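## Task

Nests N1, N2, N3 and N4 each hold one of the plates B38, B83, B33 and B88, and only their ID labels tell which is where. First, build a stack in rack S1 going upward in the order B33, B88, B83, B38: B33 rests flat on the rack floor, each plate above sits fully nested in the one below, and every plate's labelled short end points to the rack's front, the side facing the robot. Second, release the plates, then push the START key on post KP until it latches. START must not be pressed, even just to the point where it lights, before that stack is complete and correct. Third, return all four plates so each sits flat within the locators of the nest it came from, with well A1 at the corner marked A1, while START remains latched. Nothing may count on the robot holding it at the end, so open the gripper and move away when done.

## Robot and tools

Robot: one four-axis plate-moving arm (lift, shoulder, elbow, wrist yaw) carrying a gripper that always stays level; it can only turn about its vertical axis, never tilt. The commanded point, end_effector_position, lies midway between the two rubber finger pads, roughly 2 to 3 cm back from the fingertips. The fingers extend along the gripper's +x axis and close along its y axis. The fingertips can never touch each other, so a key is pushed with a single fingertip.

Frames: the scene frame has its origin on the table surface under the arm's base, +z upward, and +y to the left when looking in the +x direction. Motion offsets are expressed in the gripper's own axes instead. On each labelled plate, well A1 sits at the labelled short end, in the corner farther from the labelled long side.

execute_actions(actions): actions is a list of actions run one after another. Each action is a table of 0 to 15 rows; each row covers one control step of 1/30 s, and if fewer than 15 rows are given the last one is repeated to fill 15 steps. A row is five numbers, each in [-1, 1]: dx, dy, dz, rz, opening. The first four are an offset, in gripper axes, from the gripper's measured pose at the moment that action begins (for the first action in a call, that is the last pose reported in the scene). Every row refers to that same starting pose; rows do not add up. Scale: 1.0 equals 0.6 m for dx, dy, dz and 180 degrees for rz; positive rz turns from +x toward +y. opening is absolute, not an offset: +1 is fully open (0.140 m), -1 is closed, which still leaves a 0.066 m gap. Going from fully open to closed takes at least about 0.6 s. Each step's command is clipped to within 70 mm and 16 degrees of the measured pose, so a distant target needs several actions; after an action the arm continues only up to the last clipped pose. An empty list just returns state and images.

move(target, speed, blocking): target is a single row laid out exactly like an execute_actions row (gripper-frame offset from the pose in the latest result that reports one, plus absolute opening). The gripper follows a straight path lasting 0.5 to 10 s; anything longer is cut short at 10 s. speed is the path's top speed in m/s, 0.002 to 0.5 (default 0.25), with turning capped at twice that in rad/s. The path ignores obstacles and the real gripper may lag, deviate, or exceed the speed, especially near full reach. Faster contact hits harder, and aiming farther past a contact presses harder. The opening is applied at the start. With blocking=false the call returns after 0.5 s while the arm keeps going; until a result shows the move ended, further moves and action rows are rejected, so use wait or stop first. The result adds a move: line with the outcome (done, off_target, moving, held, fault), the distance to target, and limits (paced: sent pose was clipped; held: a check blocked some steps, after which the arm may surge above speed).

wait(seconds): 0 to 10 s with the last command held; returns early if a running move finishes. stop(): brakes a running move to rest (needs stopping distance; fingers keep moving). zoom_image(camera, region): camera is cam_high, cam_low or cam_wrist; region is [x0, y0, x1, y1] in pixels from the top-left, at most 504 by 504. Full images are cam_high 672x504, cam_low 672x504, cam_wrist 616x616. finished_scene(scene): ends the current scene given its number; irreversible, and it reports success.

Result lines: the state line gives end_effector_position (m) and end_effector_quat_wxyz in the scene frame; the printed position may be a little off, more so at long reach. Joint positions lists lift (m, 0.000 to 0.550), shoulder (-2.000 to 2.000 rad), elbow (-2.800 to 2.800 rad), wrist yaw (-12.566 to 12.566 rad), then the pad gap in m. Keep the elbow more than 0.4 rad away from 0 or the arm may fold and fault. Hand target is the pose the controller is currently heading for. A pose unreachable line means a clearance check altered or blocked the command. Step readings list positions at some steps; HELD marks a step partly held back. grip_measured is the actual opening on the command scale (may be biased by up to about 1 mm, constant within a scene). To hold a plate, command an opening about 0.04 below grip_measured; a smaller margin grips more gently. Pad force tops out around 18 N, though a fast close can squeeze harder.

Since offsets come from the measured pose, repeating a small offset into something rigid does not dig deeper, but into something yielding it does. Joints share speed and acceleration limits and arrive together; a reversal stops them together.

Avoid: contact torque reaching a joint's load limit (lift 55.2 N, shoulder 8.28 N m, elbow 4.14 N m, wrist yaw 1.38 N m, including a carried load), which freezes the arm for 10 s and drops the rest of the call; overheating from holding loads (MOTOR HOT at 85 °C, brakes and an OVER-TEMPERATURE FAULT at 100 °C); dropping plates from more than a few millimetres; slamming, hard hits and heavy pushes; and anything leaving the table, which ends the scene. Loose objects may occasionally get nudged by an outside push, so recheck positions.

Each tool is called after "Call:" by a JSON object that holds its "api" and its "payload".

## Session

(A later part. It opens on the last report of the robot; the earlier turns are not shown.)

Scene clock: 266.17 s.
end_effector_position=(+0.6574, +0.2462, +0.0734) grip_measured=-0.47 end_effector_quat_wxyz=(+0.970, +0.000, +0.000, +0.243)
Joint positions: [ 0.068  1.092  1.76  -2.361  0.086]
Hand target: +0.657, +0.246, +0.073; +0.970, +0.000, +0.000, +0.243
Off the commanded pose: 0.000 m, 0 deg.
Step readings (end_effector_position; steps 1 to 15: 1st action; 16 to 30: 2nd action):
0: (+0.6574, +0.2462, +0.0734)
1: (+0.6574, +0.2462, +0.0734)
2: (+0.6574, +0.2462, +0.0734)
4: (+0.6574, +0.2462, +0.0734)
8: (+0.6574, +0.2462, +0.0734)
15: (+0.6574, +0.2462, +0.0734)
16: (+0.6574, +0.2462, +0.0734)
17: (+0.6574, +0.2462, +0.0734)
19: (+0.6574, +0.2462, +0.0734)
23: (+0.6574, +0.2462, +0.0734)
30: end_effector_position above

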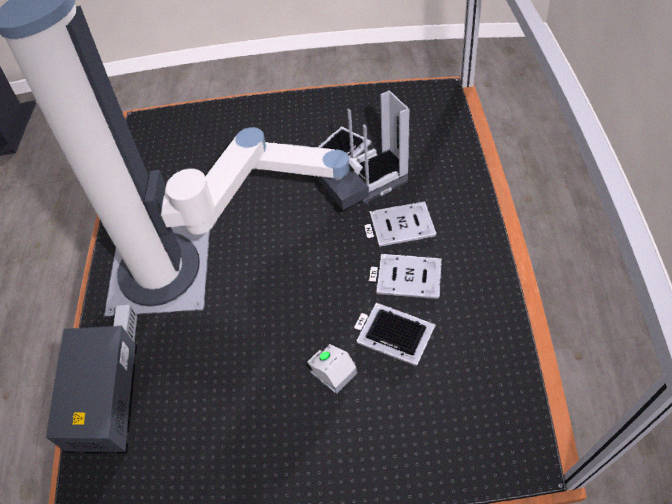

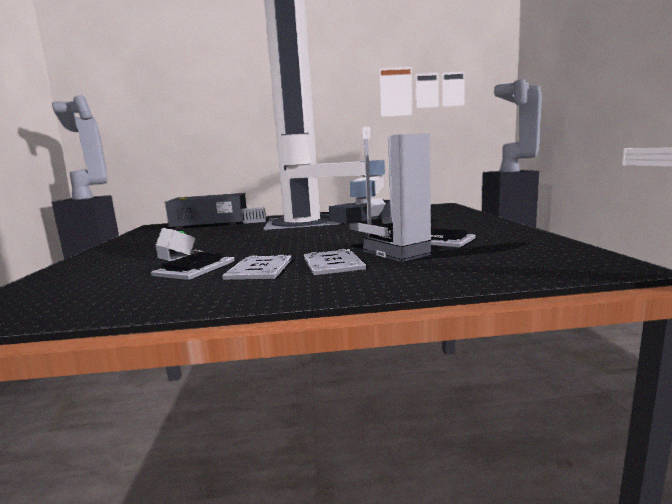

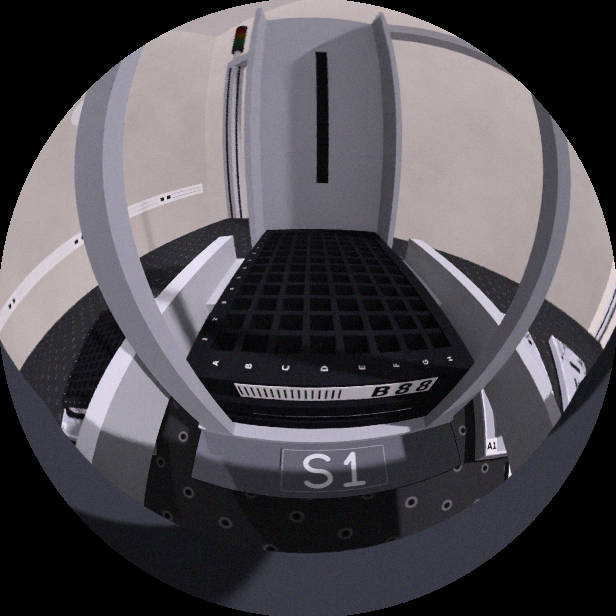

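Call:
{"api": "execute_actions", "payload": {"actions": [[[0,0.0007,0,0,-0.38]],[[0,0,0,0,-0.42],[0,0,0,0,-0.44],[0,0,0,0,-0.46],[0,0,0,0,-0.48],[0,0,0,0,-0.5],[0,0,0,0,-0.53]]]}}

Call:
{"api": "move", "payload": {"target": [-0.0005,0,0.435,0,-0.53]}}

Call:
{"api": "move", "payload": {"target": [-0.0667,-0.2885,0,-0.1136,-0.53]}}

Call:
{"api": "move", "payload": {"target": [0,0,-0.464,0,-0.53], "speed": 0.35}}

Scene clock: 289.93 s.
end_effector_position=(+0.6577, +0.2463, +0.0607) grip_measured=-0.48 end_effector_quat_wxyz=(+0.970, +0.000, +0.000, +0.243)
Joint positions: [ 0.056  1.092  1.762 -2.364  0.085]
Hand target: +0.658, +0.246, +0.061; +0.970, +0.000, +0.000, +0.243
Off the commanded pose: 0.000 m, 0 deg.
Step readings (end_effector_position; steps 1 to 15: 1st action; 16 to 30: 2nd action):
0: (+0.6579, +0.2460, +0.0607)
1: (+0.6579, +0.2460, +0.0607)
2: (+0.6577, +0.2462, +0.0607)
4: (+0.6577, +0.2463, +0.0607)
8: (+0.6577, +0.2463, +0.0607)
15: (+0.6577, +0.2463, +0.0607)
16: (+0.6577, +0.2463, +0.0607)
17: (+0.6577, +0.2463, +0.0607)
19: (+0.6577, +0.2463, +0.0607)
23: (+0.6577, +0.2463, +0.0607)
30: end_effector_position above

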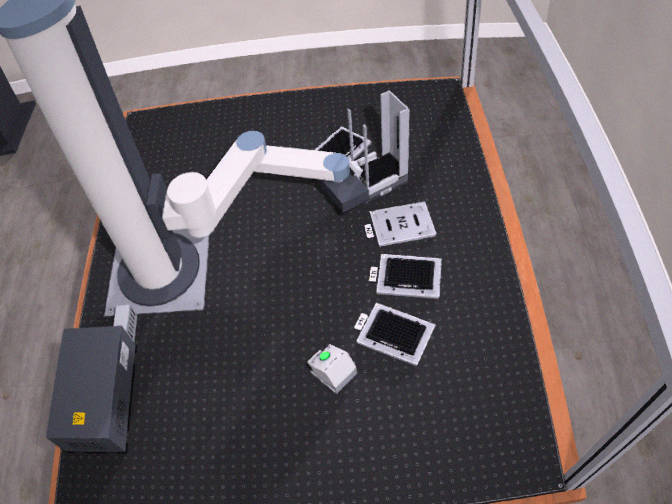

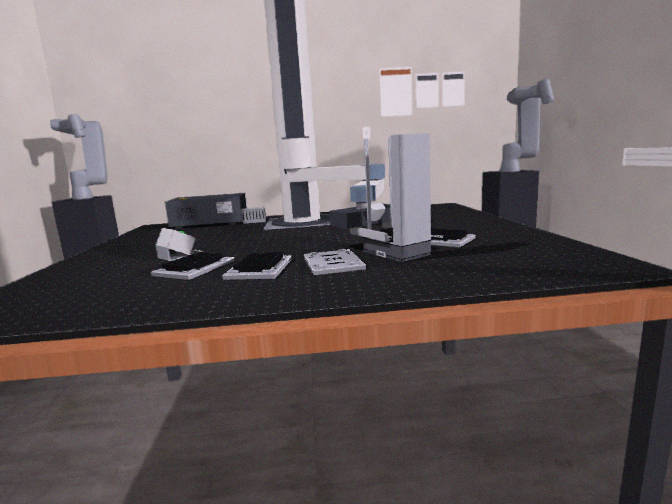

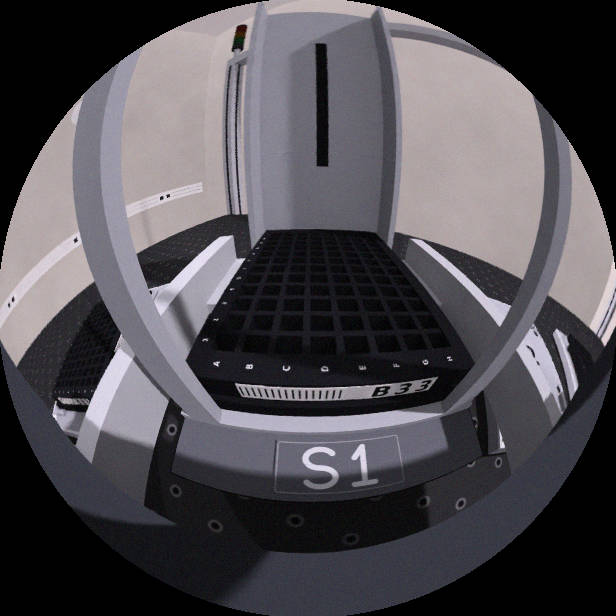

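Scene clock: 291.40 s.
end_effector_position=(+0.6575, +0.2461, +0.3217) grip_measured=-0.48 end_effector_quat_wxyz=(+0.970, +0.000, +0.000, +0.242)
Joint positions: [ 0.317  1.092  1.761 -2.363  0.085]
Hand target: +0.657, +0.246, +0.322; +0.970, +0.000, +0.000, +0.243
Off the commanded pose: 0.000 m, 0 deg.
move: done

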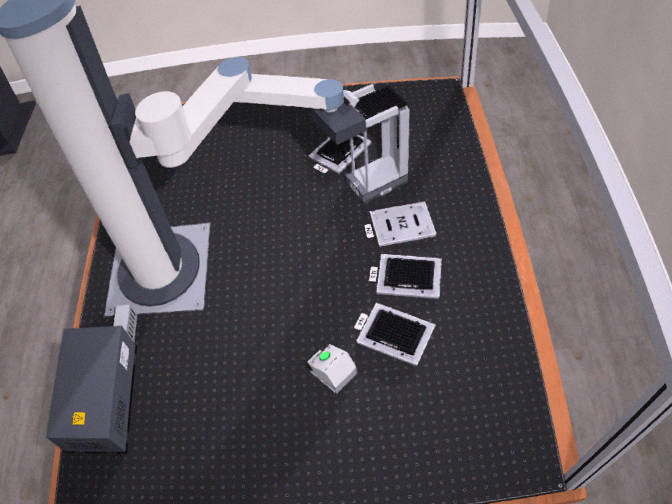

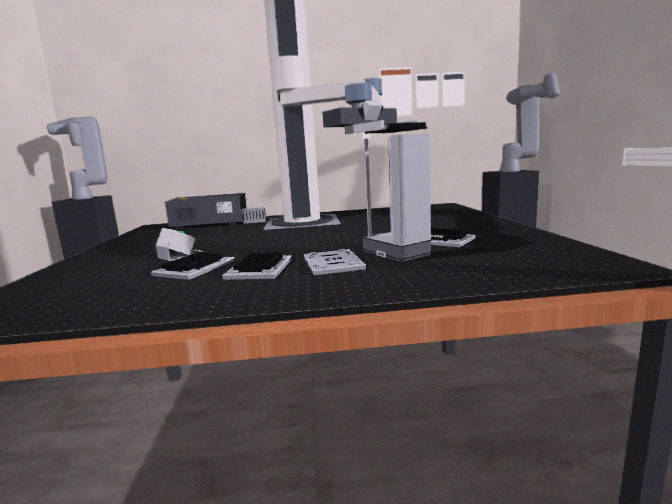

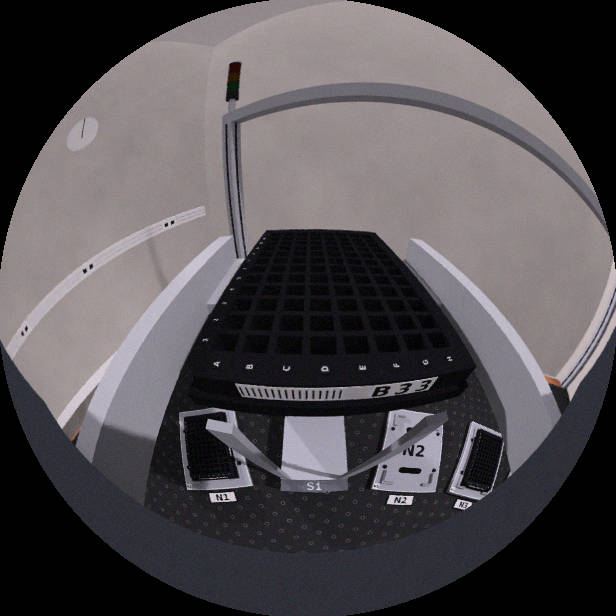

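Scene clock: 292.50 s.
end_effector_position=(+0.7036, +0.0743, +0.3217) grip_measured=-0.48 end_effector_quat_wxyz=(+0.998, +0.000, +0.000, +0.066)
Joint positions: [ 0.317  0.79   1.713 -2.371  0.085]
Hand target: +0.704, +0.075, +0.322; +0.998, +0.000, +0.000, +0.066
Off the commanded pose: 0.000 m, 0 deg.
move: done

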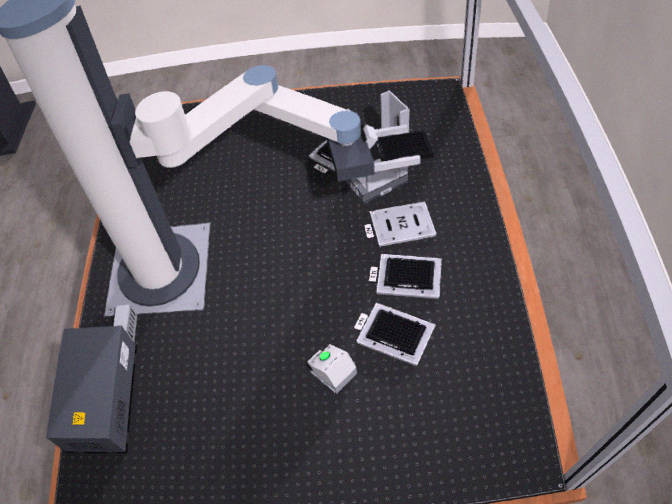

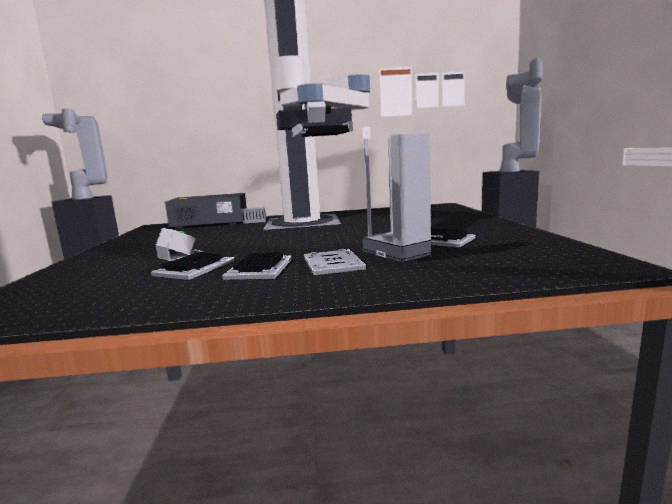

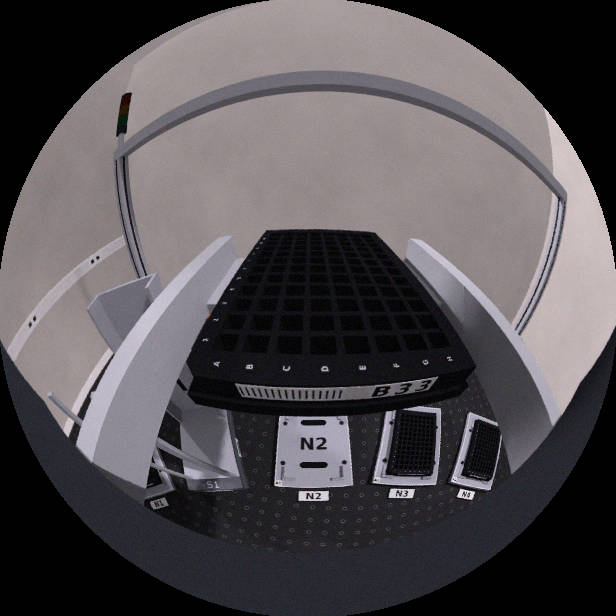

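Scene clock: 293.80 s.
end_effector_position=(+0.7036, +0.0743, +0.0433) grip_measured=-0.48 end_effector_quat_wxyz=(+0.998, +0.000, +0.000, +0.066)
Joint positions: [ 0.038  0.79   1.713 -2.371  0.085]
Hand target: +0.704, +0.074, +0.043; +0.998, +0.000, +0.000, +0.066
Off the commanded pose: 0.000 m, 0 deg.
move: done

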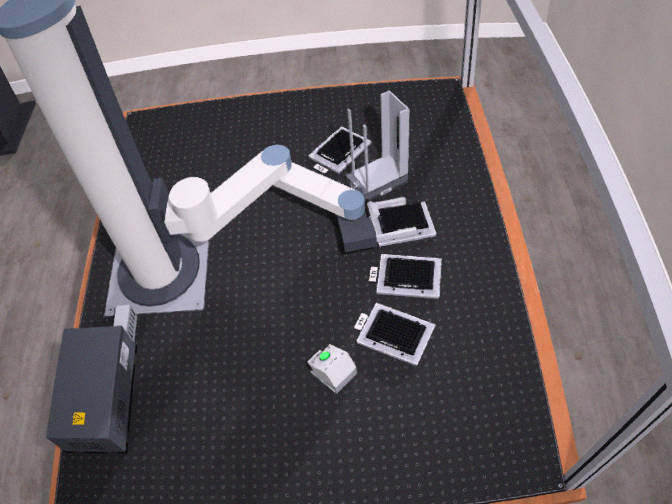

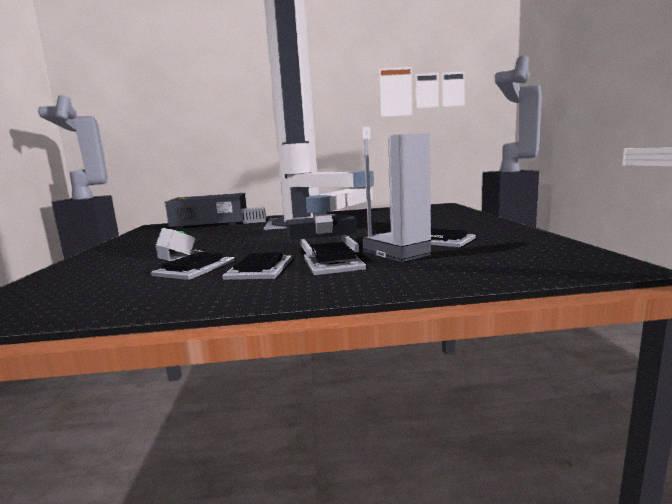

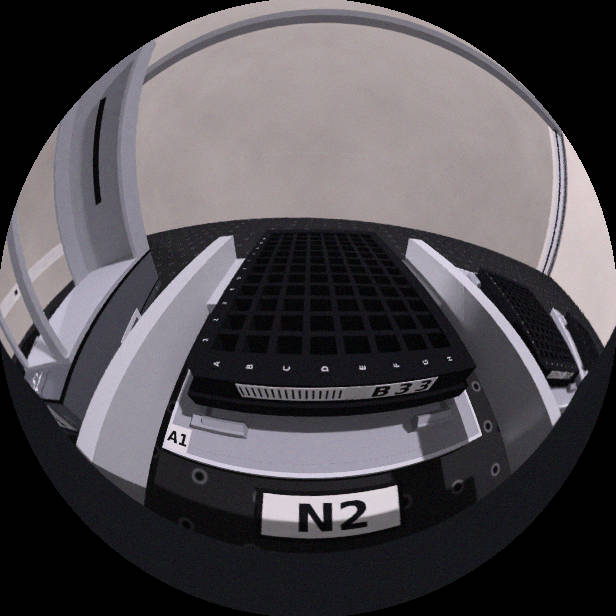

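Call:
{"api": "move", "payload": {"target": [0,0.0004,-0.02,0,-0.53], "speed": 0.015}}

Call:
{"api": "move", "payload": {"target": [0,0,0,0,0.1]}}

Call:
{"api": "move", "payload": {"target": [-0.23,0,0.08,0,0.1]}}

Scene clock: 298.27 s.
end_effector_position=(+0.7037, +0.0749, +0.0313) grip_measured=-0.48 end_effector_quat_wxyz=(+0.998, +0.000, +0.000, +0.067)
Joint positions: [ 0.026  0.79   1.714 -2.37   0.085]
Hand target: +0.704, +0.075, +0.031; +0.998, +0.000, +0.000, +0.066
Off the commanded pose: 0.000 m, 0 deg.
move: done

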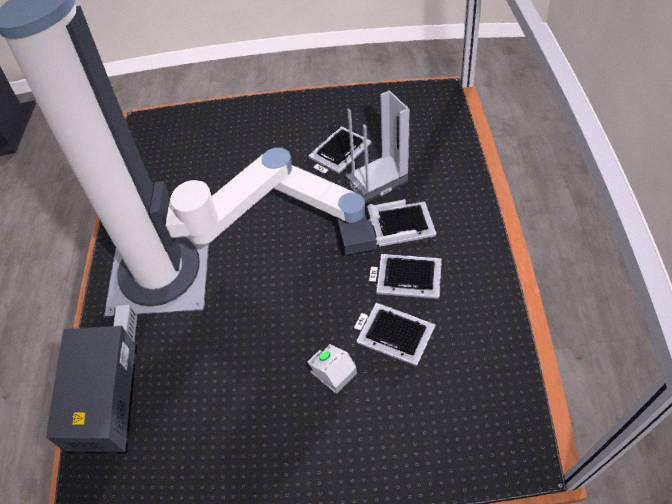

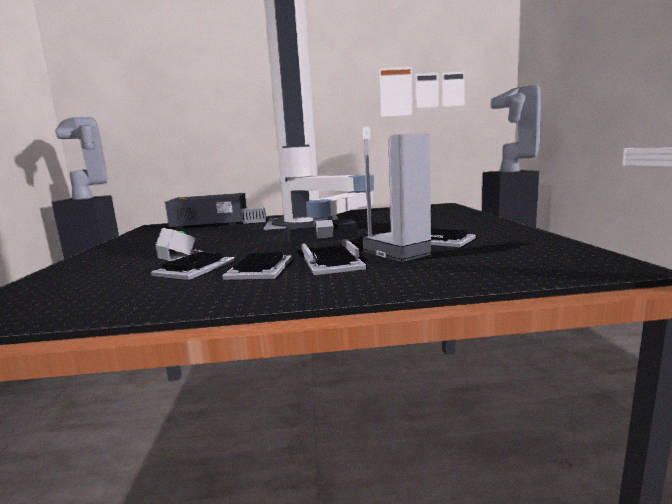

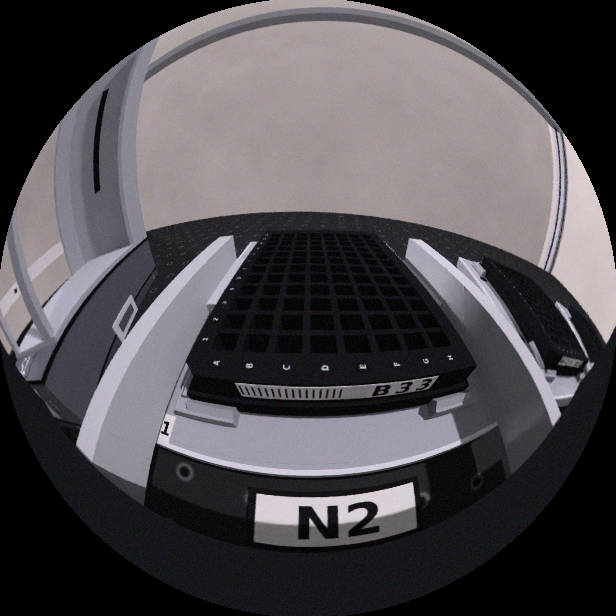

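Scene clock: 298.77 s.
end_effector_position=(+0.7037, +0.0749, +0.0313) grip_measured=+0.10 end_effector_quat_wxyz=(+0.998, +0.000, +0.000, +0.067)
Joint positions: [ 0.026  0.79   1.714 -2.37   0.107]
Hand target: +0.704, +0.075, +0.031; +0.998, +0.000, +0.000, +0.067
Off the commanded pose: 0.000 m, 0 deg.
move: done

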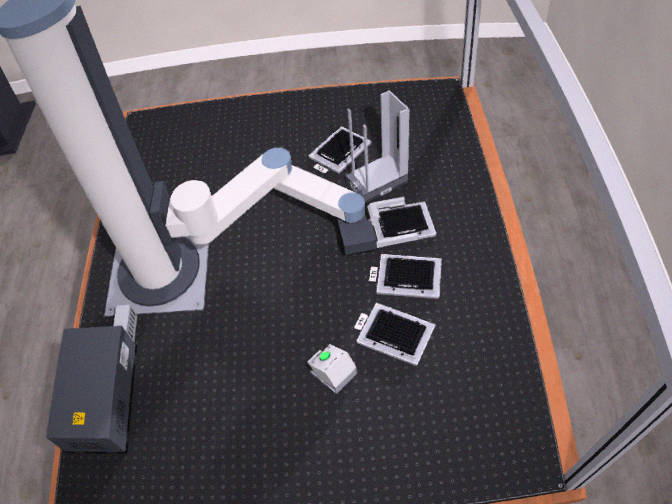

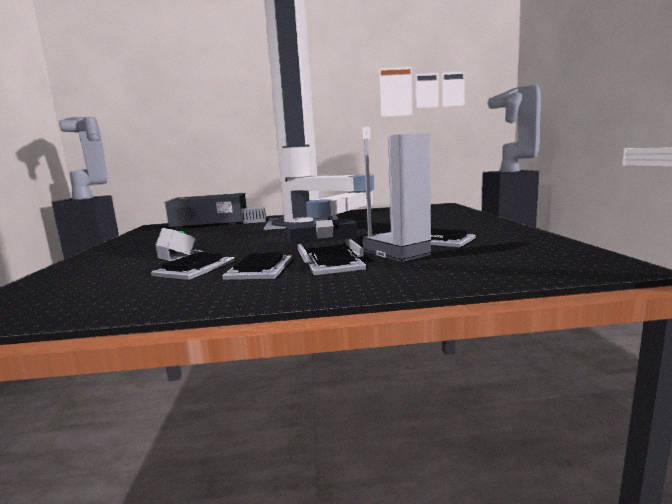

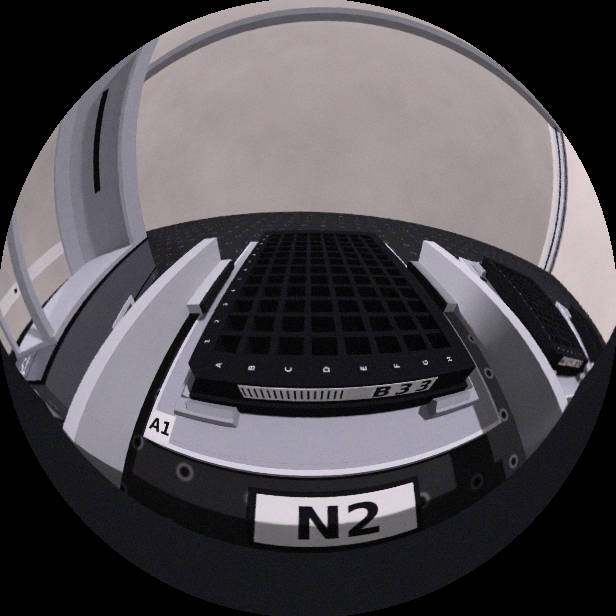

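Scene clock: 299.73 s.
end_effector_position=(+0.5669, +0.0565, +0.0793) grip_measured=+0.10 end_effector_quat_wxyz=(+0.998, +0.000, +0.000, +0.067)
Joint positions: [ 0.074  1.073  1.019 -1.958  0.107]
Hand target: +0.567, +0.057, +0.079; +0.998, +0.000, +0.000, +0.067
Off the commanded pose: 0.000 m, 0 deg.
move: done

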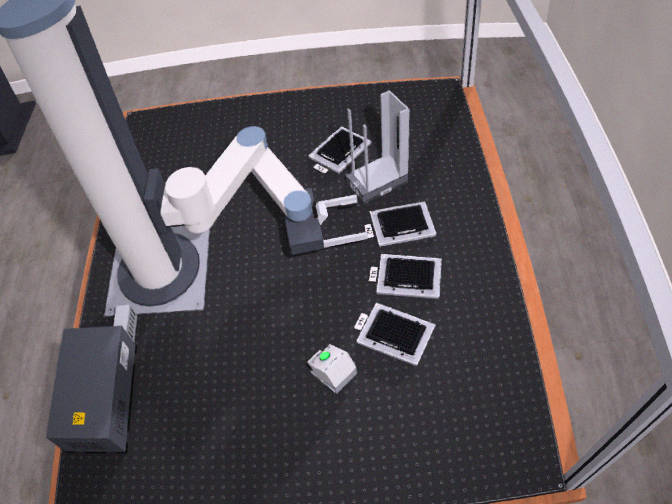

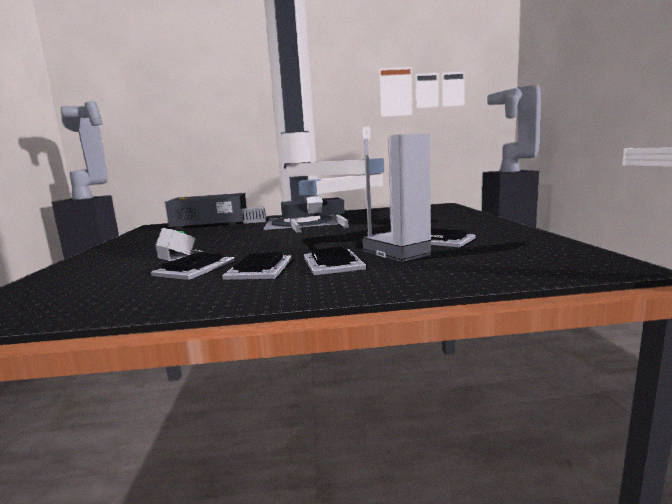

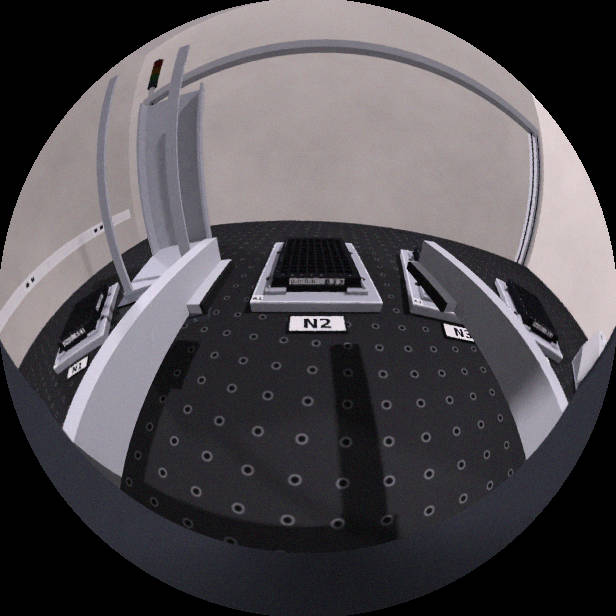

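Call:
{"api": "finished_scene", "payload": {"scene": 2}}

The scene is finished: the task was done.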